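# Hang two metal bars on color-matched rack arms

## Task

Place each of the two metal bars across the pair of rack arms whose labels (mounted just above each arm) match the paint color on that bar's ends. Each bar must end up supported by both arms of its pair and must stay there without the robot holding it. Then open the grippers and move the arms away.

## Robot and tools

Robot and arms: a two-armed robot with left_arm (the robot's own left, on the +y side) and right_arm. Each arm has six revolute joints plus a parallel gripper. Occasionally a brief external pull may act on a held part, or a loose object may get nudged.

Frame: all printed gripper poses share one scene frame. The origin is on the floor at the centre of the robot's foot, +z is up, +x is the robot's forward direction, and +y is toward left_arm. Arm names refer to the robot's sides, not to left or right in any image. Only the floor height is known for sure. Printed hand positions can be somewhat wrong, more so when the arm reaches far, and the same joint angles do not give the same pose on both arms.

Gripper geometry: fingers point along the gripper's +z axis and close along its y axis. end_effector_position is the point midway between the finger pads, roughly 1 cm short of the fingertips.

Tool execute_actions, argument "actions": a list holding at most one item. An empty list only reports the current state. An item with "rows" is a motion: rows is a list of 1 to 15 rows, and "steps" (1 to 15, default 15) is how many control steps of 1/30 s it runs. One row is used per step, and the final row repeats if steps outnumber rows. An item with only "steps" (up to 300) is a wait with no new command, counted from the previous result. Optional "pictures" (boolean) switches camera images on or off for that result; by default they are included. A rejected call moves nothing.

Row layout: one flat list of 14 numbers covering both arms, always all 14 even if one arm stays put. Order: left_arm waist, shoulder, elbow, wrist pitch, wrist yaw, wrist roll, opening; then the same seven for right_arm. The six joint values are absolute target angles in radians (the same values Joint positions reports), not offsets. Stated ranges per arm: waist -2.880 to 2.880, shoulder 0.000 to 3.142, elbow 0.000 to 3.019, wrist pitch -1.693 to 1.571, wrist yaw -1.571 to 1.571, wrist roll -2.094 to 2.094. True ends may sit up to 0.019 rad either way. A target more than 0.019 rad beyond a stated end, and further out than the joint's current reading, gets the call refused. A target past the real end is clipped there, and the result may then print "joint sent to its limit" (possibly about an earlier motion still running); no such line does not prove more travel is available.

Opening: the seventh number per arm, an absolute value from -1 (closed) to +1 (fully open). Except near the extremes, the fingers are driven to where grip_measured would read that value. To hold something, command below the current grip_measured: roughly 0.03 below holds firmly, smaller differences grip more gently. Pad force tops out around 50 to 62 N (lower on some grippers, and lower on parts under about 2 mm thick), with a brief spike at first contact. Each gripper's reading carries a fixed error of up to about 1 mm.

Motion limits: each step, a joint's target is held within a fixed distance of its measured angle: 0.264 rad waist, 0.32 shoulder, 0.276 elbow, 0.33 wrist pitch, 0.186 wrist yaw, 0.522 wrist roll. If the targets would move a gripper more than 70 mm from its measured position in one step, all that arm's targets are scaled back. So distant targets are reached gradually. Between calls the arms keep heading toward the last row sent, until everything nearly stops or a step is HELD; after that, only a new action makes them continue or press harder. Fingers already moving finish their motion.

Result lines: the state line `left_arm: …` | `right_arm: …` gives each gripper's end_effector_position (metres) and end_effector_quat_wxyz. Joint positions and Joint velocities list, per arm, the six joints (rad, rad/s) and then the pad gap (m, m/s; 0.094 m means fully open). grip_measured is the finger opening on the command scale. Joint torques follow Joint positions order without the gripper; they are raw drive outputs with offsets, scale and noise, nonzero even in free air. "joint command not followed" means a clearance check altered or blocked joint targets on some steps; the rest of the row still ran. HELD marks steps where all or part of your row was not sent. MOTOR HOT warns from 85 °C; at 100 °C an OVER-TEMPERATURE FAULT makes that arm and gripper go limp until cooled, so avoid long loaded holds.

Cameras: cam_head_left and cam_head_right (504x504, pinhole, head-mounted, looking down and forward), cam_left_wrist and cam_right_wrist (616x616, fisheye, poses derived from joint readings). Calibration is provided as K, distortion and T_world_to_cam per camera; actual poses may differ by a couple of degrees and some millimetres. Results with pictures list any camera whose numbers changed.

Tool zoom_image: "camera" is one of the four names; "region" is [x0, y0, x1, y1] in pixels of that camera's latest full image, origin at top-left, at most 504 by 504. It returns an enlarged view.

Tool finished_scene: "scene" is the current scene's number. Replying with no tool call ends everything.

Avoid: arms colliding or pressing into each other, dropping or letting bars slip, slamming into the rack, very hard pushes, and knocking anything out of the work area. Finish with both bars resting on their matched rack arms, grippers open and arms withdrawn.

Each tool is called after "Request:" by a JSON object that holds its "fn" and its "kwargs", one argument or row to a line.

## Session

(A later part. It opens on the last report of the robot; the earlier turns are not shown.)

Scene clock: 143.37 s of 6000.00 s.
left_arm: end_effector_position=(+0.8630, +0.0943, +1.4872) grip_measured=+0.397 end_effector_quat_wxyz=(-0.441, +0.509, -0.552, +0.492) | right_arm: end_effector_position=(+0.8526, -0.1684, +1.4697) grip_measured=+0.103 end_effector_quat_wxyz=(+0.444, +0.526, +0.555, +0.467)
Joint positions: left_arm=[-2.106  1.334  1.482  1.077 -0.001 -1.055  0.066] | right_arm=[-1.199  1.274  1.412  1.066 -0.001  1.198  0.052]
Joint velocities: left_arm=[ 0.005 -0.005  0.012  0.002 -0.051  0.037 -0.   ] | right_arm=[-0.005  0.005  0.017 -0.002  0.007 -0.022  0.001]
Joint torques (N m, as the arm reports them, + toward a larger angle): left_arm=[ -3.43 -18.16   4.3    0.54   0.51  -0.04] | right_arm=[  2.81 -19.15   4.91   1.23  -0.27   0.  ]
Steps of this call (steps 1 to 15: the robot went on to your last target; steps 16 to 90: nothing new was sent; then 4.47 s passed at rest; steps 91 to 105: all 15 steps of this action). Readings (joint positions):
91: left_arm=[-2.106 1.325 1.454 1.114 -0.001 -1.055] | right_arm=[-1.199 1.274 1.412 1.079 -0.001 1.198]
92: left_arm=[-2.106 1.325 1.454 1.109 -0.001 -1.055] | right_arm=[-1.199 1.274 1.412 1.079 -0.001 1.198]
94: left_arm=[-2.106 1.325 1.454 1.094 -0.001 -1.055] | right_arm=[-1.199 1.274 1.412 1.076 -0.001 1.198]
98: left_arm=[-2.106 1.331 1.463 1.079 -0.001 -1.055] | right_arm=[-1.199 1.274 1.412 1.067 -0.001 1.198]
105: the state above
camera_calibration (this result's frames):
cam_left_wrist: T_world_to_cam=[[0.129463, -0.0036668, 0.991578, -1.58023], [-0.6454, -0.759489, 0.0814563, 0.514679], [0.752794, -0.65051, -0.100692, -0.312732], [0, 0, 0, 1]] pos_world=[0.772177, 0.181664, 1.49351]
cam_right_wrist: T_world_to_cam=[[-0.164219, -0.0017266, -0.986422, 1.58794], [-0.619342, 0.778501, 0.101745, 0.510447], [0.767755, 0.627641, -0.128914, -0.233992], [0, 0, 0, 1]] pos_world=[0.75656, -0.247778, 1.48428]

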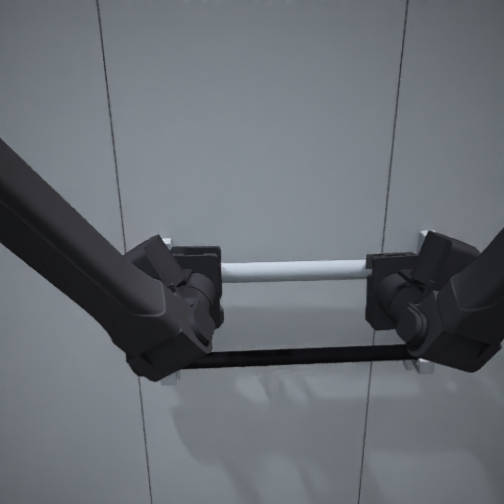

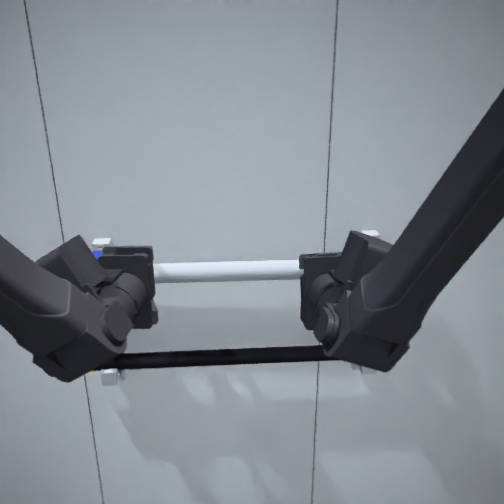

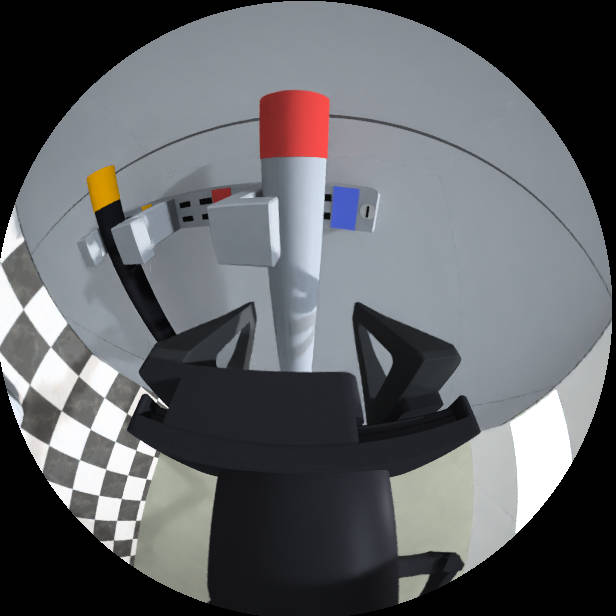

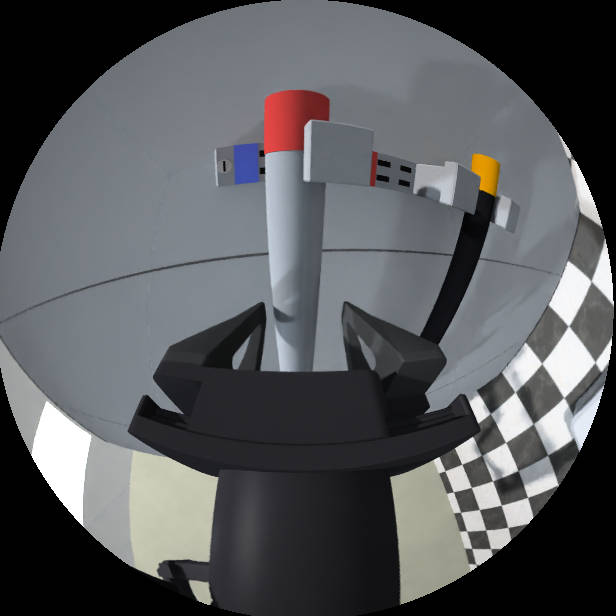

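Request:
{"fn": "execute_actions", "kwargs": {
  "actions": [
    {"rows":[[-2.1,1.356,1.5,1.065,0,-1.065,0.3,-1.206,1.27,1.441,1.066,0,1.208,0.1],[-2.1,1.36,1.5,1.065,0,-1.065,0.2,-1.206,1.27,1.445,1.066,0,1.208,0.1],[-2.1,1.363,1.5,1.065,0,-1.065,0.1,-1.206,1.27,1.449,1.066,0,1.208,0.1]],"steps":12}
  ]
}}

Scene clock: 145.50 s of 6000.00 s.
left_arm: end_effector_position=(+0.8612, +0.0921, +1.4833) grip_measured=+0.103 end_effector_quat_wxyz=(-0.439, +0.510, -0.553, +0.491) | right_arm: end_effector_position=(+0.8570, -0.1699, +1.4735) grip_measured=+0.103 end_effector_quat_wxyz=(+0.448, +0.524, +0.552, +0.469)
Joint positions: left_arm=[-2.106  1.34   1.482  1.077 -0.001 -1.055  0.052] | right_arm=[-1.199  1.274  1.423  1.066 -0.001  1.198  0.052]
Joint velocities: left_arm=[-0.005 -0.005  0.002 -0.002 -0.037 -0.051 -0.   ] | right_arm=[ 0.005 -0.005 -0.002 -0.002  0.037 -0.007 -0.001]
Joint torques (N m, as the arm reports them, + toward a larger angle): left_arm=[ -3.44 -17.52   4.04   0.78   0.52  -0.05] | right_arm=[  2.67 -19.47   5.05   1.53  -0.25   0.  ]
Steps of this call (steps 1 to 15: the robot went on to your last target; steps 16 to 52: nothing new was sent; steps 53 to 64: all 12 steps of this action). Readings (joint positions):
53: left_arm=[-2.106 1.334 1.482 1.077 -0.001 -1.055] | right_arm=[-1.199 1.274 1.412 1.066 -0.001 1.198]
54: left_arm=[-2.106 1.334 1.482 1.077 -0.001 -1.055] | right_arm=[-1.199 1.274 1.412 1.066 -0.001 1.198]
56: left_arm=[-2.106 1.334 1.482 1.077 -0.001 -1.055] | right_arm=[-1.199 1.274 1.415 1.066 -0.001 1.198]
60: left_arm=[-2.106 1.337 1.482 1.077 -0.001 -1.055] | right_arm=[-1.199 1.274 1.422 1.066 -0.001 1.198]
64: the state above
camera_calibration (this result's frames):
cam_left_wrist: T_world_to_cam=[[0.134718, -0.00379982, 0.990877, -1.57957], [-0.647245, -0.757518, 0.0850932, 0.508098], [0.750283, -0.652804, -0.10451, -0.305138], [0, 0, 0, 1]] pos_world=[0.770601, 0.179696, 1.49004]
cam_right_wrist: T_world_to_cam=[[-0.154027, -0.00123762, -0.988066, 1.58616], [-0.617274, 0.780961, 0.095247, 0.522219], [0.771524, 0.624578, -0.121053, -0.251318], [0, 0, 0, 1]] pos_world=[0.760562, -0.248902, 1.48707]

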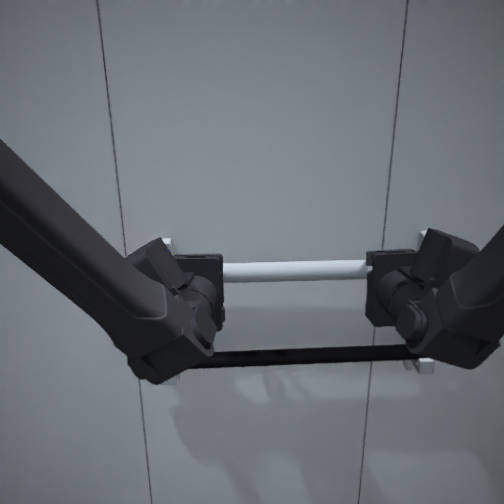

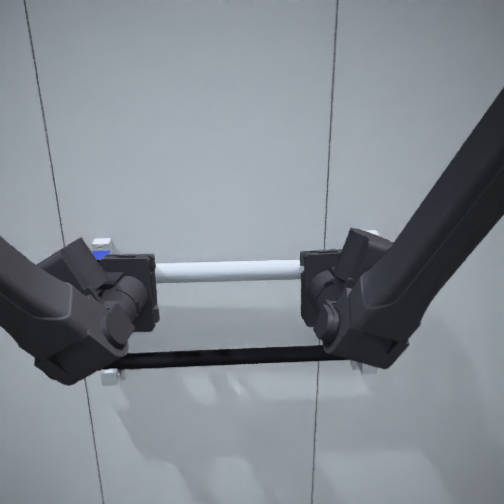

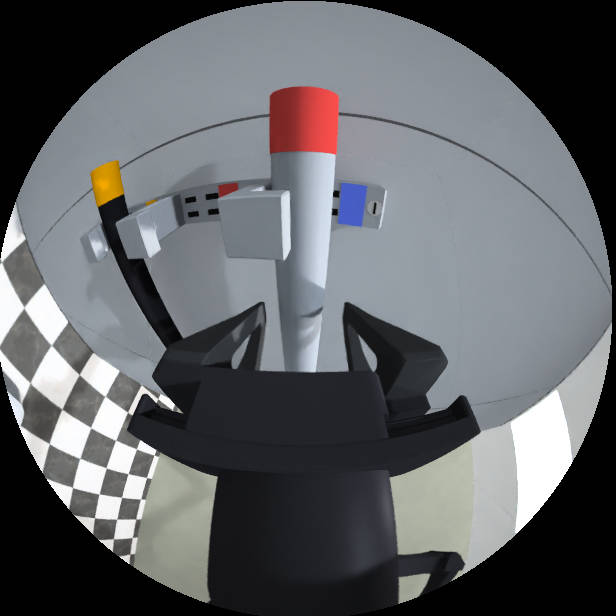

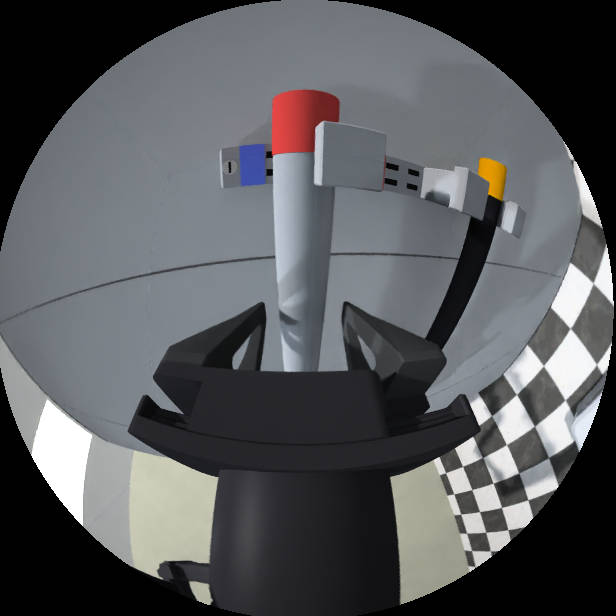

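Request:
{"fn": "execute_actions", "kwargs": {
  "actions": [
    {"rows":[[-2.103,1.355,1.495,1.07,0,-1.06,-0.1,-1.203,1.272,1.442,1.068,0,1.203,-0.1],[-2.106,1.348,1.492,1.075,0,-1.058,-0.22,-1.2,1.274,1.436,1.07,0,1.2,-0.22],[-2.106,1.342,1.49,1.08,0,-1.056,-0.3,-1.2,1.274,1.432,1.07,0,1.2,-0.3],[-2.106,1.342,1.49,1.08,0,-1.056,-0.34,-1.2,1.274,1.432,1.07,0,1.2,-0.34],[-2.106,1.342,1.49,1.08,0,-1.056,-0.37,-1.2,1.274,1.432,1.07,0,1.2,-0.37],[-2.106,1.342,1.49,1.08,0,-1.056,-0.4,-1.2,1.274,1.432,1.07,0,1.2,-0.4],[-2.106,1.342,1.49,1.08,0,-1.056,-0.43,-1.2,1.274,1.432,1.07,0,1.2,-0.43],[-2.106,1.342,1.49,1.08,0,-1.056,-0.45,-1.2,1.274,1.432,1.07,0,1.2,-0.45],[-2.106,1.342,1.49,1.08,0,-1.056,-0.45,-1.2,1.274,1.432,1.07,0,1.2,-0.45],[-2.106,1.342,1.49,1.08,0,-1.056,-0.45,-1.2,1.274,1.432,1.07,0,1.2,-0.45],[-2.11,1.33,1.494,1.086,0.003,-1.056,-0.45,-1.197,1.262,1.436,1.076,-0.002,1.2,-0.45],[-2.113,1.32,1.498,1.092,0.006,-1.056,-0.45,-1.194,1.252,1.44,1.082,-0.004,1.2,-0.45],[-2.117,1.31,1.502,1.098,0.009,-1.056,-0.45,-1.191,1.242,1.444,1.088,-0.006,1.2,-0.45],[-2.12,1.3,1.506,1.104,0.011,-1.056,-0.45,-1.188,1.233,1.448,1.094,-0.008,1.2,-0.45],[-2.123,1.293,1.51,1.11,0.013,-1.056,-0.45,-1.186,1.225,1.452,1.1,-0.009,1.2,-0.45]],"steps":15}
  ],
  "pictures": false
}}

Request:
{"fn": "execute_actions", "kwargs": {
  "actions": [
    {"steps":6}
  ],
  "pictures": false
}}

Scene clock: 155.67 s of 6000.00 s.
left_arm: end_effector_position=(+0.8607, +0.0918, +1.4822) grip_measured=-0.442 end_effector_quat_wxyz=(-0.438, +0.511, -0.554, +0.490) | right_arm: end_effector_position=(+0.8576, -0.1702, +1.4752) grip_measured=-0.387 end_effector_quat_wxyz=(+0.449, +0.524, +0.551, +0.470)
Joint positions: left_arm=[-2.106  1.341  1.482  1.077 -0.003 -1.055  0.026] | right_arm=[-1.199  1.272  1.423  1.068 -0.002  1.198  0.029]
Joint velocities: left_arm=[ 0.005 -0.005  0.002  0.002 -0.007 -0.037 -0.001] | right_arm=[ 0.005 -0.024  0.012  0.007 -0.022  0.066  0.   ]
Joint torques (N m, as the arm reports them, + toward a larger angle): left_arm=[ -5.39 -24.57   4.63   2.28   1.06   0.04] | right_arm=[  4.71 -22.69   5.29   2.75  -0.51  -0.08]
Steps of this call (steps 1 to 15: the robot went on to your last target; steps 16 to 90: nothing new was sent; then 6.67 s passed at rest; steps 91 to 105: all 15 steps of this action). Readings (joint positions):
91: left_arm=[-2.106 1.340 1.482 1.077 -0.001 -1.055] | right_arm=[-1.199 1.274 1.423 1.066 -0.001 1.198]
92: left_arm=[-2.106 1.340 1.482 1.077 -0.001 -1.055] | right_arm=[-1.199 1.274 1.423 1.066 -0.001 1.198]
94: left_arm=[-2.106 1.340 1.482 1.077 -0.001 -1.055] | right_arm=[-1.199 1.274 1.423 1.067 -0.001 1.198]
98: left_arm=[-2.106 1.341 1.482 1.077 -0.005 -1.055] | right_arm=[-1.199 1.274 1.423 1.068 -0.001 1.198]
105: the state above

Scene clock: 155.87 s of 6000.00 s.
left_arm: end_effector_position=(+0.8608, +0.0918, +1.4824) grip_measured=-0.442 end_effector_quat_wxyz=(-0.438, +0.510, -0.554, +0.491) | right_arm: end_effector_position=(+0.8577, -0.1703, +1.4754) grip_measured=-0.387 end_effector_quat_wxyz=(+0.449, +0.523, +0.551, +0.470)
Joint positions: left_arm=[-2.106  1.341  1.482  1.077 -0.002 -1.055  0.026] | right_arm=[-1.199  1.271  1.423  1.068 -0.002  1.198  0.029]
Joint velocities: left_arm=[-0.015  0.005  0.007 -0.007 -0.051 -0.022 -0.001] | right_arm=[-0.005 -0.005 -0.007 -0.007 -0.007 -0.066 -0.   ]
Joint torques (N m, as the arm reports them, + toward a larger angle): left_arm=[ -5.17 -24.49   4.7    2.28   1.08   0.03] | right_arm=[  4.54 -22.84   5.24   2.7   -0.51  -0.08]
Steps of this call (steps 1 to 6: the robot went on to your last target). Readings (joint positions):
1: left_arm=[-2.106 1.341 1.482 1.077 -0.002 -1.055] | right_arm=[-1.199 1.271 1.423 1.068 -0.002 1.198]
2: left_arm=[-2.106 1.341 1.482 1.077 -0.002 -1.055] | right_arm=[-1.199 1.271 1.423 1.068 -0.002 1.198]
4: left_arm=[-2.106 1.341 1.482 1.077 -0.002 -1.055] | right_arm=[-1.199 1.271 1.423 1.068 -0.002 1.198]
6: the state above

Request:
{"fn": "execute_actions", "kwargs": {
  "actions": [
    {"rows":[[-2.106,1.335,1.49,1.085,0,-1.056,-0.45,-1.199,1.265,1.432,1.075,0,1.2,-0.45]],"steps":5}
  ]
}}

Request:
{"fn": "zoom_image", "kwargs": {
  "camera": "cam_left_wrist",
  "region": [220, 240, 400, 390]
}}

Request:
{"fn": "zoom_image", "kwargs": {
  "camera": "cam_right_wrist",
  "region": [220, 240, 400, 390]
}}

Scene clock: 157.87 s of 6000.00 s.
left_arm: end_effector_position=(+0.8608, +0.0921, +1.4823) grip_measured=-0.442 end_effector_quat_wxyz=(-0.439, +0.511, -0.554, +0.490) | right_arm: end_effector_position=(+0.8575, -0.1703, +1.4748) grip_measured=-0.387 end_effector_quat_wxyz=(+0.449, +0.524, +0.551, +0.470)
Joint positions: left_arm=[-2.106  1.341  1.482  1.077 -0.004 -1.055  0.026] | right_arm=[-1.199  1.272  1.423  1.068 -0.001  1.198  0.029]
Joint velocities: left_arm=[ 0.005  0.015  0.017  0.007  0.007 -0.037 -0.   ] | right_arm=[-0.005 -0.005  0.017 -0.022 -0.066  0.051  0.   ]
Joint torques (N m, as the arm reports them, + toward a larger angle): left_arm=[ -3.82 -20.4    3.41   1.43   0.62   0.04] | right_arm=[  3.48 -19.63   3.81   1.78  -0.24  -0.07]
Steps of this call (steps 1 to 15: the robot went on to your last target; steps 16 to 55: nothing new was sent; steps 56 to 60: all 5 steps of this action). Readings (joint positions):
56: left_arm=[-2.106 1.341 1.482 1.077 -0.003 -1.055] | right_arm=[-1.199 1.272 1.423 1.068 -0.001 1.198]
57: left_arm=[-2.106 1.341 1.482 1.077 -0.004 -1.055] | right_arm=[-1.199 1.272 1.423 1.068 -0.001 1.198]
59: left_arm=[-2.106 1.341 1.482 1.077 -0.004 -1.055] | right_arm=[-1.199 1.272 1.423 1.068 -0.001 1.198]
60: the state above
camera_calibration (this result's frames):
cam_left_wrist: T_world_to_cam=[[0.137009, -0.00402092, 0.990562, -1.58006], [-0.645753, -0.75866, 0.0862374, 0.505063], [0.751153, -0.651474, -0.10654, -0.302856], [0, 0, 0, 1]] pos_world=[0.77012, 0.179515, 1.48932]
cam_right_wrist: T_world_to_cam=[[-0.15143, -0.00111756, -0.988467, 1.58593], [-0.61705, 0.781332, 0.0936466, 0.524968], [0.772216, 0.624115, -0.119006, -0.254941], [0, 0, 0, 1]] pos_world=[0.760958, -0.249289, 1.48814]

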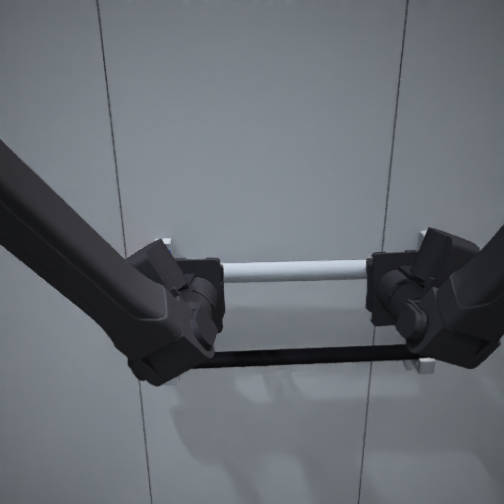

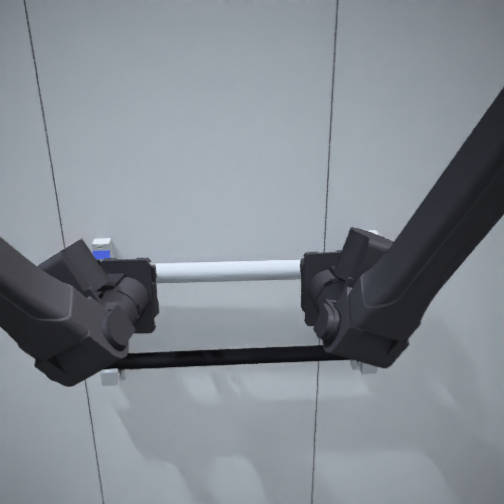

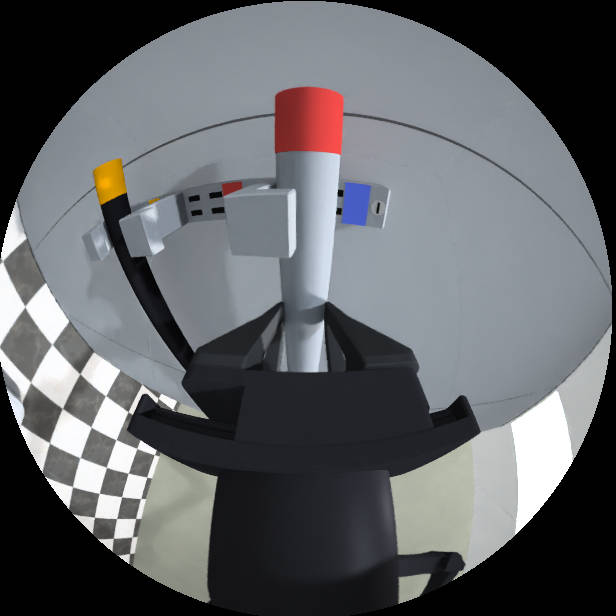

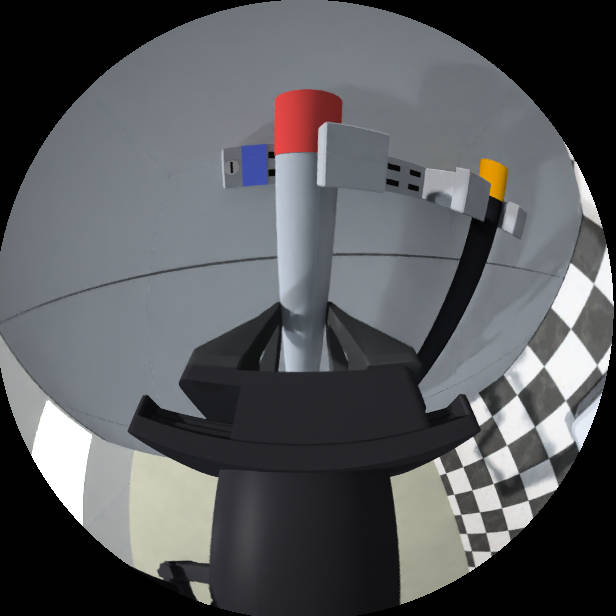

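Region (220, 240, 400, 390) of cam_left_wrist's 616x616 image, scaled by 2.800, with more detail than that image has.

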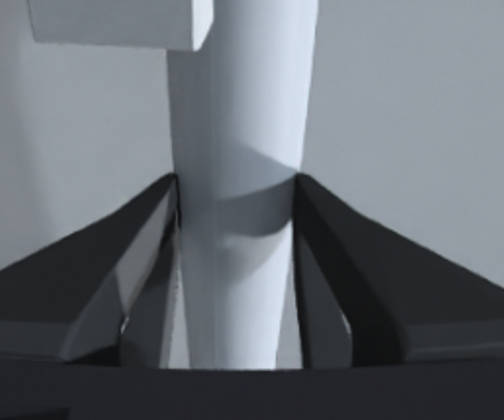

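Region (220, 240, 400, 390) of cam_right_wrist's 616x616 image, scaled by 2.800, with more detail than that image has.

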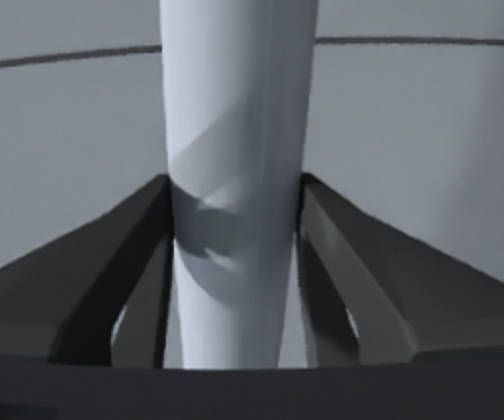

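Request:
{"fn": "execute_actions", "kwargs": {
  "actions": [
    {"rows":[[-2.106,1.341,1.49,1.08,0,-1.056,-0.3,-1.199,1.265,1.432,1.075,0,1.2,-0.43],[-2.106,1.345,1.495,1.075,0,-1.056,-0.1,-1.199,1.265,1.432,1.075,0,1.2,-0.43],[-2.106,1.352,1.5,1.065,0,-1.056,0.05,-1.199,1.265,1.432,1.075,0,1.2,-0.43],[-2.106,1.358,1.504,1.06,0,-1.056,0.05,-1.199,1.265,1.432,1.075,0,1.2,-0.43],[-2.106,1.361,1.511,1.055,0,-1.056,0.05,-1.199,1.265,1.432,1.075,0,1.2,-0.43],[-2.106,1.364,1.518,1.05,0,-1.056,0.05,-1.199,1.265,1.432,1.075,0,1.2,-0.43],[-2.106,1.367,1.525,1.045,0,-1.056,0.05,-1.199,1.265,1.432,1.075,0,1.2,-0.43],[-2.106,1.37,1.533,1.04,0,-1.056,0.05,-1.199,1.265,1.432,1.075,0,1.2,-0.43],[-2.106,1.373,1.541,1.034,0,-1.056,0.05,-1.199,1.265,1.432,1.075,0,1.2,-0.43],[-2.106,1.376,1.548,1.029,0,-1.056,0.05,-1.199,1.265,1.432,1.075,0,1.2,-0.43]],"steps":15}
  ],
  "pictures": false
}}

Request:
{"fn": "execute_actions", "kwargs": {
  "actions": [
    {"steps":5}
  ]
}}

Scene clock: 164.03 s of 6000.00 s.
left_arm: end_effector_position=(+0.8734, +0.0922, +1.4833) grip_measured=+0.047 end_effector_quat_wxyz=(-0.440, +0.510, -0.552, +0.491) | right_arm: end_effector_position=(+0.8575, -0.1703, +1.4748) grip_measured=-0.387 end_effector_quat_wxyz=(+0.449, +0.524, +0.551, +0.470)
Joint positions: left_arm=[-2.106  1.352  1.525  1.05  -0.003 -1.055  0.049] | right_arm=[-1.199  1.272  1.423  1.068 -0.001  1.198  0.029]
Joint velocities: left_arm=[ 0.015  0.015  0.012 -0.012  0.081 -0.037 -0.   ] | right_arm=[ 0.005 -0.005  0.002 -0.007 -0.022  0.022  0.001]
Joint torques (N m, as the arm reports them, + toward a larger angle): left_arm=[ -4.11 -17.79   4.55   0.49   0.59   0.04] | right_arm=[  3.36 -19.64   3.73   1.79  -0.24  -0.08]
Steps of this call (steps 1 to 15: the robot went on to your last target; steps 16 to 90: nothing new was sent; then 2.67 s passed at rest; steps 91 to 105: all 15 steps of this action). Readings (joint positions):
91: left_arm=[-2.106 1.341 1.482 1.077 -0.004 -1.055] | right_arm=[-1.199 1.272 1.423 1.068 -0.001 1.198]
92: left_arm=[-2.106 1.341 1.482 1.077 -0.003 -1.055] | right_arm=[-1.199 1.272 1.423 1.068 -0.001 1.198]
94: left_arm=[-2.106 1.341 1.483 1.077 -0.003 -1.055] | right_arm=[-1.199 1.272 1.423 1.068 -0.001 1.198]
98: left_arm=[-2.106 1.344 1.491 1.067 -0.003 -1.055] | right_arm=[-1.199 1.272 1.423 1.068 -0.001 1.198]
105: the state above

Scene clock: 164.20 s of 6000.00 s.
left_arm: end_effector_position=(+0.8734, +0.0922, +1.4833) grip_measured=+0.047 end_effector_quat_wxyz=(-0.440, +0.510, -0.552, +0.491) | right_arm: end_effector_position=(+0.8575, -0.1703, +1.4748) grip_measured=-0.387 end_effector_quat_wxyz=(+0.449, +0.524, +0.551, +0.470)
Joint positions: left_arm=[-2.106  1.352  1.525  1.05  -0.003 -1.055  0.049] | right_arm=[-1.199  1.272  1.423  1.068 -0.001  1.198  0.029]
Joint velocities: left_arm=[ 0.005 -0.015 -0.012  0.007 -0.081 -0.066  0.   ] | right_arm=[ 0.005  0.005  0.007  0.002 -0.051 -0.007 -0.   ]
Joint torques (N m, as the arm reports them, + toward a larger angle): left_arm=[ -4.08 -18.21   4.58   0.5    0.58   0.05] | right_arm=[  3.44 -19.55   3.78   1.83  -0.23  -0.09]
Steps of this call (steps 1 to 5: the robot went on to your last target). Readings (joint positions):
1: left_arm=[-2.106 1.352 1.525 1.050 -0.003 -1.055] | right_arm=[-1.199 1.272 1.423 1.068 -0.001 1.198]
2: left_arm=[-2.106 1.352 1.525 1.050 -0.003 -1.055] | right_arm=[-1.199 1.272 1.423 1.068 -0.001 1.198]
4: left_arm=[-2.106 1.352 1.525 1.050 -0.003 -1.055] | right_arm=[-1.199 1.272 1.423 1.068 -0.001 1.198]
5: the state above
camera_calibration (this result's frames):
cam_left_wrist: T_world_to_cam=[[0.132721, -0.00359554, 0.991147, -1.57991], [-0.644871, -0.759706, 0.0835964, 0.516467], [0.75268, -0.650257, -0.103148, -0.318583], [0, 0, 0, 1]] pos_world=[0.782532, 0.179522, 1.48988]
cam_right_wrist: T_world_to_cam=[[-0.15143, -0.00111756, -0.988467, 1.58593], [-0.61705, 0.781332, 0.0936466, 0.524968], [0.772216, 0.624115, -0.119006, -0.254941], [0, 0, 0, 1]] pos_world=[0.760958, -0.249289, 1.48814]

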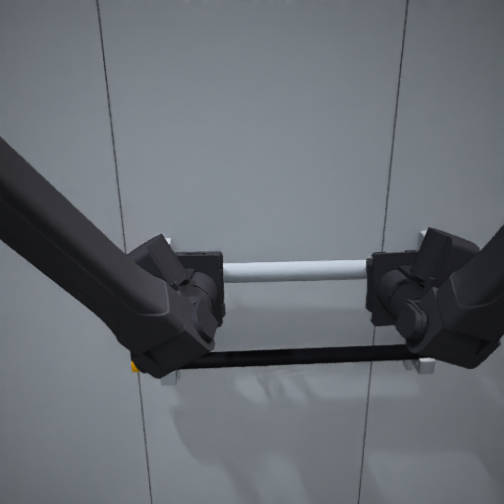

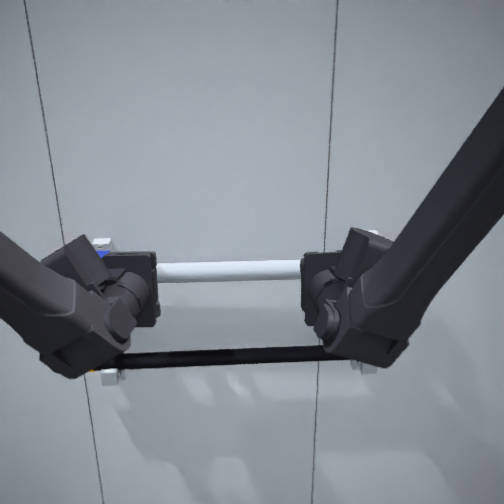

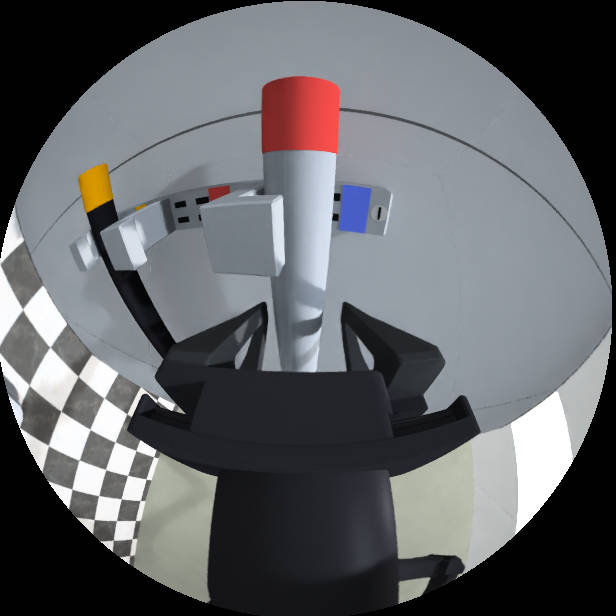

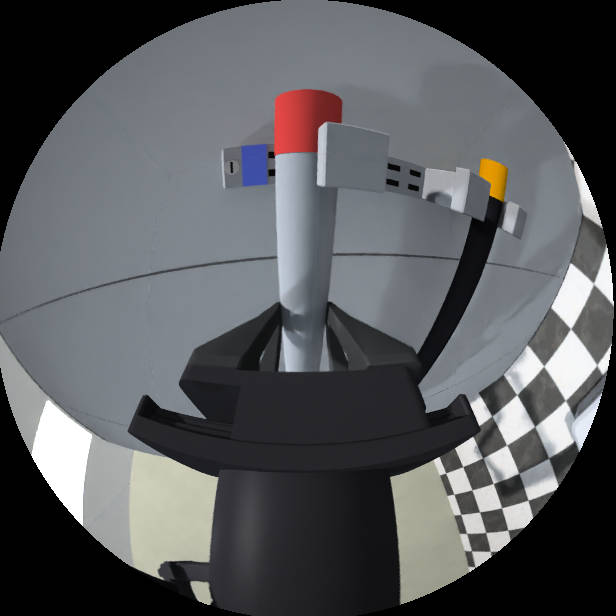

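Request:
{"fn": "execute_actions", "kwargs": {
  "actions": [
    {"rows":[[-2.106,1.38,1.54,1.04,0,-1.056,0,-1.199,1.265,1.432,1.075,0,1.2,-0.43],[-2.106,1.383,1.54,1.04,0,-1.056,-0.1,-1.199,1.265,1.432,1.075,0,1.2,-0.43],[-2.106,1.383,1.54,1.04,0,-1.056,-0.2,-1.199,1.265,1.432,1.075,0,1.2,-0.43],[-2.106,1.383,1.54,1.04,0,-1.056,-0.27,-1.199,1.265,1.432,1.075,0,1.2,-0.43],[-2.106,1.383,1.54,1.04,0,-1.056,-0.32,-1.199,1.265,1.432,1.075,0,1.2,-0.43],[-2.106,1.383,1.54,1.04,0,-1.056,-0.36,-1.199,1.265,1.432,1.075,0,1.2,-0.43],[-2.106,1.383,1.54,1.04,0,-1.056,-0.39,-1.199,1.27,1.432,1.07,0,1.2,-0.3],[-2.106,1.383,1.54,1.04,0,-1.056,-0.42,-1.199,1.275,1.438,1.065,0,1.2,-0.1],[-2.106,1.378,1.54,1.045,0,-1.056,-0.45,-1.199,1.28,1.445,1.06,0,1.2,0],[-2.106,1.37,1.54,1.05,0,-1.056,-0.47,-1.199,1.282,1.452,1.056,0,1.2,0],[-2.106,1.365,1.54,1.05,0,-1.056,-0.47,-1.199,1.284,1.459,1.052,0,1.2,0],[-2.106,1.36,1.54,1.05,0,-1.056,-0.47,-1.199,1.286,1.466,1.047,0,1.2,0],[-2.106,1.36,1.54,1.05,0,-1.056,-0.47,-1.199,1.288,1.473,1.042,0,1.2,0],[-2.106,1.36,1.54,1.05,0,-1.056,-0.47,-1.199,1.288,1.479,1.038,0,1.2,0]],"steps":15}
  ],
  "pictures": false
}}

Request:
{"fn": "execute_actions", "kwargs": {
  "actions": [
    {"steps":9}
  ]
}}

Scene clock: 168.57 s of 6000.00 s.
left_arm: end_effector_position=(+0.8714, +0.0896, +1.4790) grip_measured=-0.392 end_effector_quat_wxyz=(-0.438, +0.511, -0.554, +0.490) | right_arm: end_effector_position=(+0.8616, -0.1683, +1.4692) grip_measured=-0.003 end_effector_quat_wxyz=(+0.445, +0.525, +0.554, +0.468)
Joint positions: left_arm=[-2.106  1.359  1.525  1.049 -0.002 -1.055  0.029] | right_arm=[-1.199  1.285  1.444  1.049 -0.001  1.198  0.047]
Joint velocities: left_arm=[-0.005 -0.005 -0.017 -0.022  0.007 -0.066  0.   ] | right_arm=[-0.005  0.073  0.144 -0.1   -0.051 -0.037  0.001]
Joint torques (N m, as the arm reports them, + toward a larger angle): left_arm=[ -3.98 -20.25   4.01   1.17   0.57   0.02] | right_arm=[  3.59 -19.16   5.03   1.31  -0.23  -0.08]
Steps of this call (steps 1 to 15: the robot went on to your last target; steps 16 to 90: nothing new was sent; then 0.87 s passed at rest; steps 91 to 105: all 15 steps of this action). Readings (joint positions):
91: left_arm=[-2.106 1.353 1.525 1.050 -0.003 -1.055] | right_arm=[-1.199 1.272 1.423 1.068 -0.001 1.198]
92: left_arm=[-2.106 1.353 1.525 1.050 -0.003 -1.055] | right_arm=[-1.199 1.272 1.423 1.068 -0.001 1.198]
94: left_arm=[-2.106 1.354 1.525 1.050 -0.003 -1.055] | right_arm=[-1.199 1.272 1.423 1.068 -0.001 1.198]
98: left_arm=[-2.106 1.359 1.525 1.049 -0.002 -1.055] | right_arm=[-1.199 1.272 1.423 1.068 -0.001 1.198]
105: the state above

Scene clock: 168.87 s of 6000.00 s.
left_arm: end_effector_position=(+0.8714, +0.0896, +1.4790) grip_measured=-0.392 end_effector_quat_wxyz=(-0.438, +0.511, -0.554, +0.490) | right_arm: end_effector_position=(+0.8631, -0.1678, +1.4681) grip_measured=-0.003 end_effector_quat_wxyz=(+0.445, +0.525, +0.554, +0.468)
Joint positions: left_arm=[-2.106  1.359  1.525  1.049 -0.002 -1.055  0.029] | right_arm=[-1.199  1.288  1.451  1.044 -0.001  1.198  0.047]
Joint velocities: left_arm=[-0.024 -0.005  0.007 -0.007 -0.022 -0.007  0.   ] | right_arm=[ 0.005  0.005  0.002 -0.017 -0.037  0.022  0.001]
Joint torques (N m, as the arm reports them, + toward a larger angle): left_arm=[ -4.1  -20.1    4.03   1.18   0.56   0.03] | right_arm=[  3.49 -19.11   5.28   1.29  -0.24  -0.08]
Steps of this call (steps 1 to 9: the robot went on to your last target). Readings (joint positions):
1: left_arm=[-2.106 1.359 1.525 1.049 -0.002 -1.055] | right_arm=[-1.199 1.287 1.448 1.047 -0.001 1.198]
2: left_arm=[-2.106 1.359 1.525 1.049 -0.002 -1.055] | right_arm=[-1.199 1.288 1.450 1.045 -0.001 1.198]
4: left_arm=[-2.106 1.359 1.525 1.049 -0.002 -1.055] | right_arm=[-1.199 1.288 1.451 1.044 -0.001 1.198]
8: left_arm=[-2.106 1.359 1.525 1.049 -0.002 -1.055] | right_arm=[-1.199 1.288 1.451 1.044 -0.001 1.198]
9: the state above
camera_calibration (this result's frames):
cam_left_wrist: T_world_to_cam=[[0.138214, -0.00414909, 0.990394, -1.57906], [-0.647506, -0.757056, 0.0871909, 0.510292], [0.749422, -0.653337, -0.107322, -0.309871], [0, 0, 0, 1]] pos_world=[0.780889, 0.177318, 1.48614]
cam_right_wrist: T_world_to_cam=[[-0.161978, -0.00161344, -0.986793, 1.58674], [-0.619207, 0.778787, 0.100367, 0.518682], [0.76834, 0.627286, -0.127146, -0.245787], [0, 0, 0, 1]] pos_world=[0.767037, -0.247203, 1.48248]

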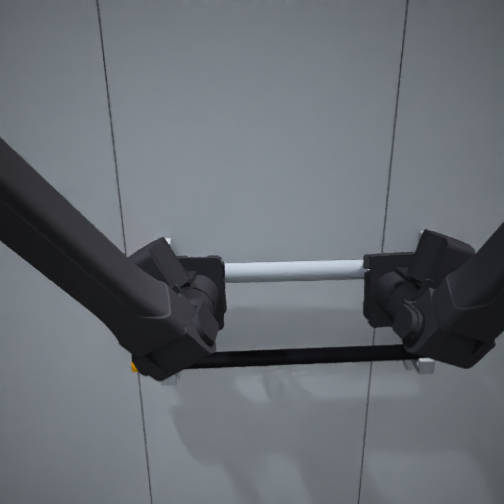

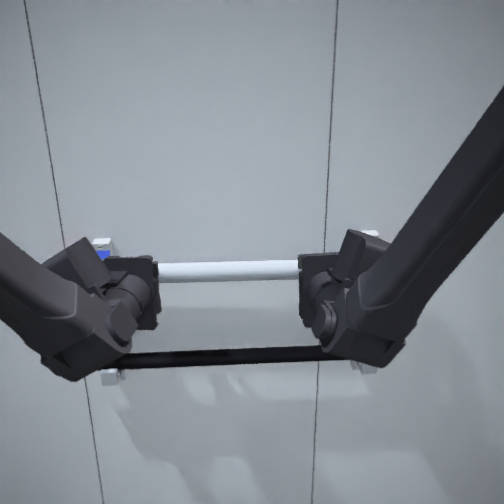

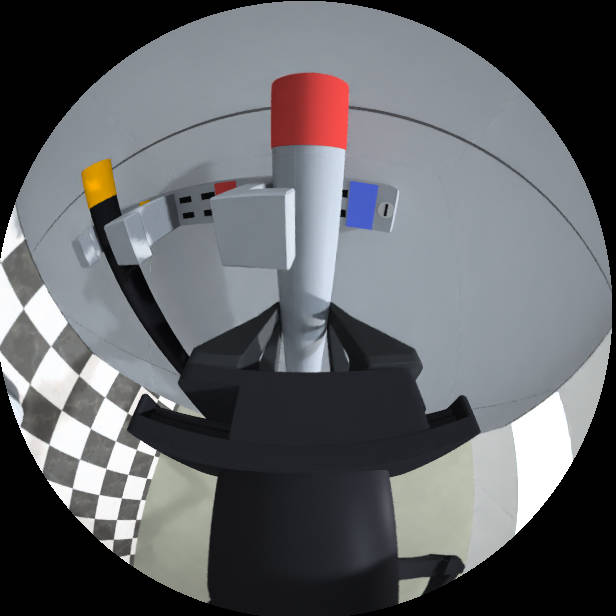

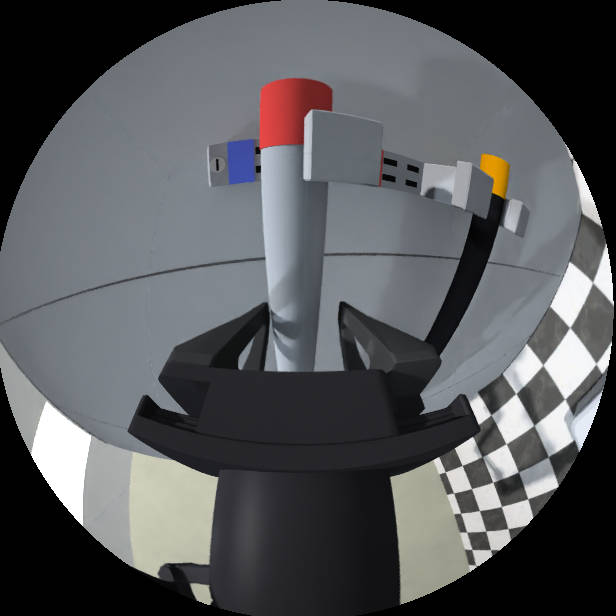

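Request:
{"fn": "execute_actions", "kwargs": {
  "actions": [
    {"rows":[[-2.106,1.355,1.535,1.055,0,-1.056,-0.44,-1.199,1.275,1.47,1.05,0,1.2,0],[-2.106,1.355,1.535,1.055,0,-1.056,-0.44,-1.199,1.268,1.47,1.05,0,1.2,0],[-2.106,1.355,1.535,1.055,0,-1.056,-0.44,-1.199,1.263,1.47,1.05,0,1.2,0]],"steps":10}
  ],
  "pictures": false
}}

Scene clock: 170.87 s of 6000.00 s.
left_arm: end_effector_position=(+0.8714, +0.0896, +1.4790) grip_measured=-0.392 end_effector_quat_wxyz=(-0.438, +0.511, -0.554, +0.490) | right_arm: end_effector_position=(+0.8631, -0.1678, +1.4681) grip_measured=-0.003 end_effector_quat_wxyz=(+0.445, +0.525, +0.554, +0.468)
Joint positions: left_arm=[-2.106  1.359  1.525  1.049 -0.002 -1.055  0.029] | right_arm=[-1.199  1.288  1.451  1.044 -0.001  1.198  0.047]
Joint velocities: left_arm=[-0.015 -0.005 -0.002  0.007  0.007 -0.022  0.   ] | right_arm=[-0.005  0.005  0.002 -0.002 -0.007  0.066  0.   ]
Joint torques (N m, as the arm reports them, + toward a larger angle): left_arm=[ -4.02 -20.69   3.73   1.38   0.56   0.04] | right_arm=[  3.66 -21.24   4.64   1.72  -0.24  -0.09]
Steps of this call (steps 1 to 15: the robot went on to your last target; steps 16 to 50: nothing new was sent; steps 51 to 60: all 10 steps of this action). Readings (joint positions):
51: left_arm=[-2.106 1.359 1.525 1.049 -0.002 -1.055] | right_arm=[-1.199 1.288 1.451 1.044 -0.001 1.198]
52: left_arm=[-2.106 1.359 1.525 1.049 -0.002 -1.055] | right_arm=[-1.199 1.288 1.451 1.044 -0.001 1.198]
54: left_arm=[-2.106 1.359 1.525 1.049 -0.002 -1.055] | right_arm=[-1.199 1.288 1.451 1.044 -0.001 1.198]
58: left_arm=[-2.106 1.359 1.525 1.049 -0.002 -1.055] | right_arm=[-1.199 1.288 1.451 1.044 -0.001 1.198]
60: the state above

Request:
{"fn": "execute_actions", "kwargs": {
  "actions": [
    {"rows":[[-2.106,1.355,1.535,1.055,0,-1.056,-0.44,-1.199,1.272,1.465,1.062,0,1.2,0],[-2.106,1.355,1.535,1.055,0,-1.056,-0.44,-1.199,1.272,1.465,1.074,0,1.2,0],[-2.106,1.355,1.535,1.055,0,-1.056,-0.44,-1.199,1.272,1.465,1.086,0,1.2,0],[-2.106,1.355,1.535,1.055,0,-1.056,-0.44,-1.199,1.272,1.465,1.086,0,1.2,0],[-2.106,1.355,1.535,1.055,0,-1.056,-0.44,-1.199,1.272,1.465,1.086,0,1.2,0],[-2.106,1.355,1.535,1.055,0,-1.056,-0.44,-1.199,1.272,1.465,1.086,0,1.2,-0.1],[-2.106,1.355,1.535,1.055,0,-1.056,-0.44,-1.199,1.272,1.465,1.086,0,1.2,-0.2],[-2.106,1.355,1.535,1.055,0,-1.056,-0.44,-1.199,1.272,1.465,1.086,0,1.2,-0.27],[-2.106,1.355,1.535,1.055,0,-1.056,-0.44,-1.199,1.272,1.465,1.086,0,1.2,-0.32],[-2.106,1.355,1.535,1.055,0,-1.056,-0.44,-1.199,1.272,1.465,1.086,0,1.2,-0.36],[-2.106,1.355,1.535,1.055,0,-1.056,-0.44,-1.199,1.272,1.465,1.086,0,1.2,-0.39],[-2.106,1.355,1.535,1.055,0,-1.056,-0.44,-1.199,1.272,1.465,1.086,0,1.2,-0.42],[-2.106,1.355,1.535,1.055,0,-1.056,-0.44,-1.199,1.272,1.465,1.086,0,1.2,-0.44]],"steps":15}
  ],
  "pictures": false
}}

Scene clock: 175.17 s of 6000.00 s.
left_arm: end_effector_position=(+0.8714, +0.0896, +1.4790) grip_measured=-0.392 end_effector_quat_wxyz=(-0.438, +0.511, -0.554, +0.490) | right_arm: end_effector_position=(+0.8641, -0.1698, +1.4734) grip_measured=-0.372 end_effector_quat_wxyz=(+0.452, +0.523, +0.547, +0.472)
Joint positions: left_arm=[-2.106  1.359  1.525  1.049 -0.002 -1.055  0.029] | right_arm=[-1.199  1.288  1.451  1.068 -0.001  1.2    0.03 ]
Joint velocities: left_arm=[ 0.005 -0.005 -0.002 -0.007 -0.051  0.037  0.   ] | right_arm=[-0.005  0.015 -0.002 -0.002 -0.051  0.022  0.   ]
Joint torques (N m, as the arm reports them, + toward a larger angle): left_arm=[ -3.97 -20.59   3.69   1.35   0.56   0.03] | right_arm=[  3.5  -20.68   4.26   2.16  -0.22  -0.12]
Steps of this call (steps 1 to 15: the robot went on to your last target; steps 16 to 90: nothing new was sent; then 0.80 s passed at rest; steps 91 to 105: all 15 steps of this action). Readings (joint positions):
91: left_arm=[-2.106 1.359 1.525 1.049 -0.002 -1.055] | right_arm=[-1.199 1.288 1.451 1.044 -0.001 1.198]
92: left_arm=[-2.106 1.359 1.525 1.049 -0.002 -1.055] | right_arm=[-1.199 1.288 1.451 1.045 -0.001 1.198]
94: left_arm=[-2.106 1.359 1.525 1.049 -0.002 -1.055] | right_arm=[-1.199 1.288 1.451 1.055 -0.001 1.198]
98: left_arm=[-2.106 1.359 1.525 1.049 -0.002 -1.055] | right_arm=[-1.199 1.288 1.451 1.065 -0.001 1.198]
105: the state above

Request:
{"fn": "execute_actions", "kwargs": {
  "actions": [
    {"rows":[[-2.11,1.345,1.537,1.062,0.003,-1.054,-0.44,-1.196,1.265,1.466,1.088,-0.002,1.198,-0.44],[-2.114,1.333,1.539,1.068,0.006,-1.052,-0.44,-1.193,1.255,1.467,1.091,-0.004,1.196,-0.44],[-2.118,1.321,1.541,1.074,0.009,-1.05,-0.44,-1.19,1.245,1.468,1.094,-0.006,1.194,-0.44],[-2.122,1.309,1.542,1.079,0.011,-1.048,-0.44,-1.187,1.236,1.468,1.098,-0.008,1.192,-0.44],[-2.126,1.299,1.542,1.079,0.013,-1.046,-0.44,-1.184,1.228,1.468,1.098,-0.009,1.19,-0.44],[-2.128,1.294,1.54,1.079,0.013,-1.045,-0.44,-1.183,1.223,1.466,1.098,-0.009,1.189,-0.44],[-2.13,1.291,1.538,1.08,0.013,-1.043,-0.44,-1.182,1.22,1.464,1.099,-0.009,1.188,-0.44],[-2.132,1.288,1.536,1.08,0.013,-1.041,-0.44,-1.18,1.217,1.462,1.099,-0.009,1.186,-0.44],[-2.134,1.285,1.534,1.081,0.013,-1.039,-0.44,-1.179,1.214,1.46,1.1,-0.009,1.185,-0.44],[-2.136,1.282,1.532,1.081,0.013,-1.037,-0.44,-1.177,1.21,1.458,1.1,-0.009,1.183,-0.44],[-2.138,1.279,1.53,1.082,0.013,-1.035,-0.44,-1.176,1.207,1.456,1.101,-0.009,1.182,-0.44],[-2.14,1.276,1.528,1.082,0.013,-1.033,-0.44,-1.174,1.204,1.454,1.101,-0.009,1.18,-0.44]],"steps":15}
  ],
  "pictures": false
}}

Request:
{"fn": "execute_actions", "kwargs": {
  "actions": [
    {"steps":8}
  ],
  "pictures": false
}}

Scene clock: 179.77 s of 6000.00 s.
left_arm: end_effector_position=(+0.8732, +0.0899, +1.4913) grip_measured=-0.392 end_effector_quat_wxyz=(-0.440, +0.507, -0.552, +0.495) | right_arm: end_effector_position=(+0.8664, -0.1715, +1.4855) grip_measured=-0.372 end_effector_quat_wxyz=(+0.455, +0.520, +0.544, +0.476)
Joint positions: left_arm=[-2.116  1.339  1.514  1.049  0.005 -1.046  0.029] | right_arm=[-1.195  1.268  1.442  1.068 -0.006  1.196  0.03 ]
Joint velocities: left_arm=[-0.054 -0.054 -0.027 -0.002  0.022 -0.037 -0.001] | right_arm=[ 0.024 -0.073 -0.007 -0.022 -0.022 -0.095  0.   ]
Joint torques (N m, as the arm reports them, + toward a larger angle): left_arm=[ -5.6  -25.42   4.12   2.31   0.79   0.13] | right_arm=[  4.93 -24.25   4.14   2.76  -0.38  -0.17]
Steps of this call (steps 1 to 15: the robot went on to your last target; steps 16 to 90: nothing new was sent; then 1.10 s passed at rest; steps 91 to 105: all 15 steps of this action). Readings (joint positions):
91: left_arm=[-2.106 1.358 1.525 1.049 -0.002 -1.055] | right_arm=[-1.199 1.288 1.451 1.068 -0.001 1.200]
92: left_arm=[-2.106 1.358 1.525 1.049 -0.001 -1.055] | right_arm=[-1.199 1.288 1.451 1.068 -0.001 1.200]
94: left_arm=[-2.106 1.356 1.525 1.049 0.000 -1.055] | right_arm=[-1.199 1.287 1.451 1.068 -0.002 1.200]
98: left_arm=[-2.106 1.355 1.525 1.049 0.002 -1.055] | right_arm=[-1.199 1.284 1.451 1.068 -0.004 1.200]
105: the state above

Scene clock: 180.03 s of 6000.00 s.
left_arm: end_effector_position=(+0.8733, +0.0893, +1.4934) grip_measured=-0.392 end_effector_quat_wxyz=(-0.439, +0.507, -0.551, +0.496) | right_arm: end_effector_position=(+0.8676, -0.1722, +1.4886) grip_measured=-0.372 end_effector_quat_wxyz=(+0.458, +0.518, +0.544, +0.476)
Joint positions: left_arm=[-2.119  1.337  1.513  1.049  0.005 -1.045  0.029] | right_arm=[-1.194  1.264  1.442  1.068 -0.007  1.191  0.03 ]
Joint velocities: left_arm=[-0.005  0.005 -0.007 -0.017  0.007 -0.037  0.001] | right_arm=[-0.015 -0.015  0.007  0.002 -0.051 -0.037 -0.   ]
Joint torques (N m, as the arm reports them, + toward a larger angle): left_arm=[ -5.61 -25.61   4.08   2.27   0.8    0.14] | right_arm=[  4.86 -24.13   4.19   2.8   -0.37  -0.22]
Steps of this call (steps 1 to 8: the robot went on to your last target). Readings (joint positions):
1: left_arm=[-2.117 1.338 1.514 1.049 0.005 -1.046] | right_arm=[-1.194 1.266 1.442 1.068 -0.006 1.194]
2: left_arm=[-2.118 1.337 1.513 1.049 0.005 -1.046] | right_arm=[-1.194 1.264 1.442 1.068 -0.006 1.193]
4: left_arm=[-2.119 1.337 1.513 1.049 0.005 -1.046] | right_arm=[-1.194 1.264 1.442 1.068 -0.007 1.191]
8: the state above

Request:
{"fn": "execute_actions", "kwargs": {
  "actions": [
    {"rows":[[-2.142,1.273,1.525,1.082,0.013,-1.031,-0.44,-1.172,1.201,1.451,1.101,-0.009,1.178,-0.44],[-2.144,1.27,1.522,1.083,0.013,-1.029,-0.44,-1.17,1.198,1.447,1.102,-0.009,1.177,-0.44],[-2.146,1.267,1.519,1.083,0.013,-1.027,-0.44,-1.168,1.194,1.444,1.102,-0.009,1.175,-0.44],[-2.148,1.264,1.516,1.084,0.013,-1.024,-0.44,-1.166,1.191,1.44,1.103,-0.009,1.173,-0.44],[-2.15,1.261,1.513,1.084,0.013,-1.022,-0.44,-1.164,1.188,1.437,1.103,-0.009,1.172,-0.44],[-2.152,1.258,1.51,1.085,0.013,-1.02,-0.44,-1.162,1.185,1.433,1.104,-0.009,1.17,-0.44],[-2.154,1.255,1.507,1.085,0.013,-1.018,-0.44,-1.16,1.182,1.43,1.104,-0.009,1.168,-0.44],[-2.156,1.251,1.503,1.086,0.013,-1.015,-0.44,-1.158,1.178,1.426,1.105,-0.009,1.166,-0.44],[-2.158,1.248,1.5,1.086,0.013,-1.013,-0.44,-1.156,1.175,1.423,1.105,-0.009,1.165,-0.44],[-2.159,1.245,1.497,1.087,0.013,-1.011,-0.44,-1.155,1.172,1.42,1.105,-0.009,1.163,-0.44]],"steps":15}
  ],
  "pictures": false
}}

Request:
{"fn": "execute_actions", "kwargs": {
  "actions": [
    {"steps":5}
  ]
}}

Scene clock: 183.93 s of 6000.00 s.
left_arm: end_effector_position=(+0.8722, +0.0910, +1.5112) grip_measured=-0.392 end_effector_quat_wxyz=(-0.442, +0.503, -0.550, +0.498) | right_arm: end_effector_position=(+0.8652, -0.1707, +1.5060) grip_measured=-0.372 end_effector_quat_wxyz=(+0.458, +0.517, +0.542, +0.480)
Joint positions: left_arm=[-2.137  1.3    1.484  1.049  0.005 -1.025  0.029] | right_arm=[-1.175  1.227  1.411  1.068 -0.006  1.177  0.03 ]
Joint velocities: left_arm=[-0.024 -0.005 -0.002 -0.007 -0.007  0.037  0.001] | right_arm=[ 0.005 -0.034  0.007  0.002  0.081  0.007  0.001]
Joint torques (N m, as the arm reports them, + toward a larger angle): left_arm=[ -5.34 -24.92   3.85   2.34   0.8    0.15] | right_arm=[  4.79 -23.45   3.97   2.91  -0.38  -0.17]
Steps of this call (steps 1 to 15: the robot went on to your last target; steps 16 to 90: nothing new was sent; then 0.40 s passed at rest; steps 91 to 105: all 15 steps of this action). Readings (joint positions):
91: left_arm=[-2.119 1.337 1.513 1.049 0.005 -1.045] | right_arm=[-1.194 1.264 1.442 1.068 -0.007 1.191]
92: left_arm=[-2.119 1.336 1.512 1.049 0.005 -1.045] | right_arm=[-1.194 1.263 1.441 1.068 -0.007 1.191]
94: left_arm=[-2.119 1.334 1.509 1.049 0.005 -1.042] | right_arm=[-1.192 1.260 1.435 1.068 -0.007 1.191]
98: left_arm=[-2.122 1.321 1.497 1.049 0.005 -1.035] | right_arm=[-1.186 1.248 1.421 1.068 -0.006 1.190]
105: the state above

Scene clock: 184.10 s of 6000.00 s.
left_arm: end_effector_position=(+0.8723, +0.0908, +1.5116) grip_measured=-0.392 end_effector_quat_wxyz=(-0.442, +0.503, -0.550, +0.498) | right_arm: end_effector_position=(+0.8654, -0.1709, +1.5065) grip_measured=-0.372 end_effector_quat_wxyz=(+0.458, +0.516, +0.542, +0.480)
Joint positions: left_arm=[-2.137  1.3    1.484  1.049  0.005 -1.023  0.029] | right_arm=[-1.175  1.226  1.411  1.068 -0.006  1.176  0.03 ]
Joint velocities: left_arm=[-0.015 -0.005  0.012  0.002  0.007  0.037 -0.001] | right_arm=[ 0.005  0.005 -0.007  0.007  0.037  0.007  0.   ]
Joint torques (N m, as the arm reports them, + toward a larger angle): left_arm=[ -5.18 -24.77   3.96   2.41   0.79   0.15] | right_arm=[  5.09 -23.4    3.94   2.87  -0.4   -0.23]
Steps of this call (steps 1 to 5: the robot went on to your last target). Readings (joint positions):
1: left_arm=[-2.137 1.300 1.484 1.049 0.005 -1.025] | right_arm=[-1.175 1.226 1.411 1.068 -0.006 1.176]
2: left_arm=[-2.137 1.300 1.484 1.049 0.005 -1.024] | right_arm=[-1.175 1.226 1.411 1.068 -0.006 1.176]
4: left_arm=[-2.137 1.300 1.484 1.049 0.005 -1.023] | right_arm=[-1.175 1.226 1.411 1.068 -0.006 1.176]
5: the state above
camera_calibration (this result's frames):
cam_left_wrist: T_world_to_cam=[[0.11381, -0.00360246, 0.993496, -1.59494], [-0.654563, -0.752546, 0.0722549, 0.537298], [0.747391, -0.658529, -0.0880055, -0.333301], [0, 0, 0, 1]] pos_world=[0.782322, 0.179107, 1.51641]
cam_right_wrist: T_world_to_cam=[[-0.115064, 0.00142203, -0.993357, 1.59481], [-0.619414, 0.781676, 0.0728679, 0.56072], [0.776587, 0.623683, -0.0890621, -0.305791], [0, 0, 0, 1]] pos_world=[0.768296, -0.249852, 1.51612]

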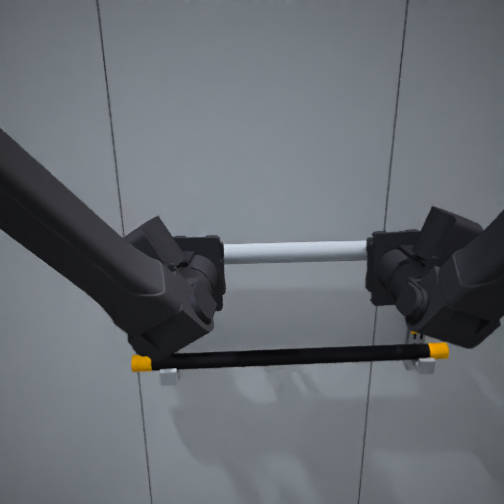

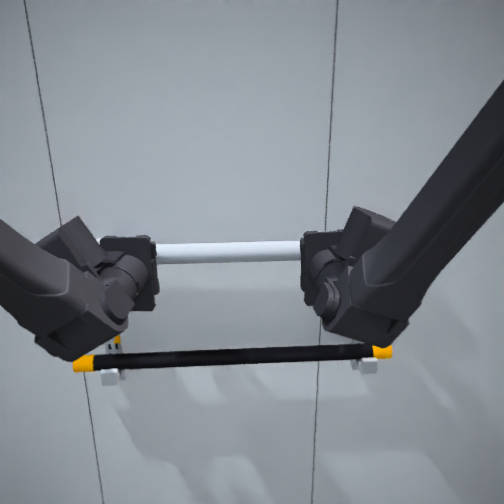

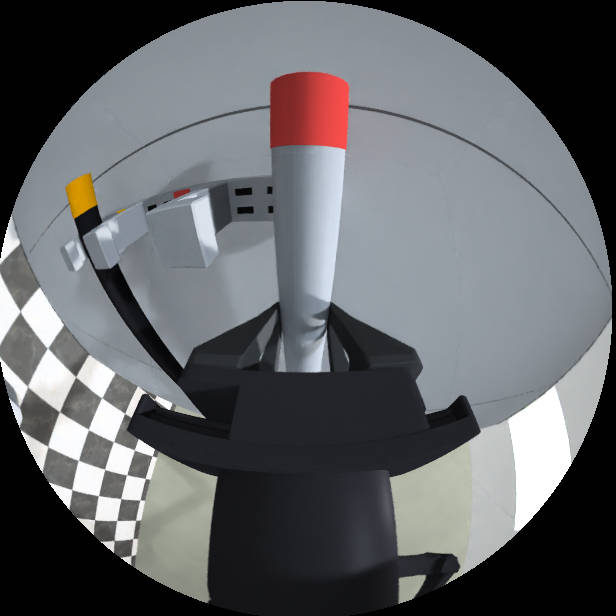

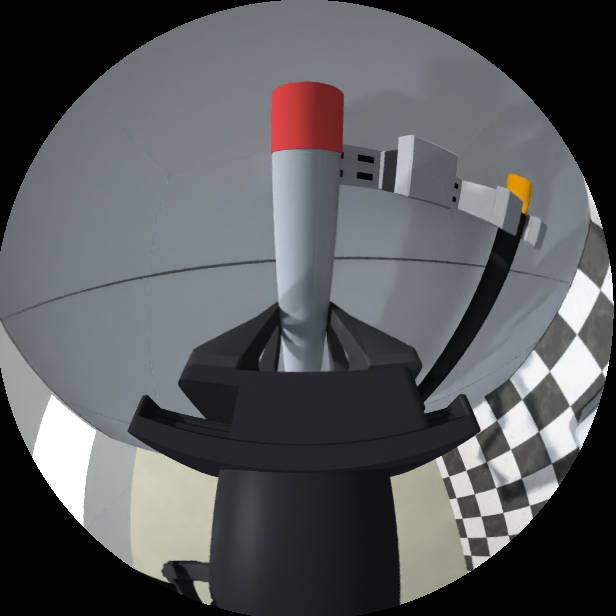

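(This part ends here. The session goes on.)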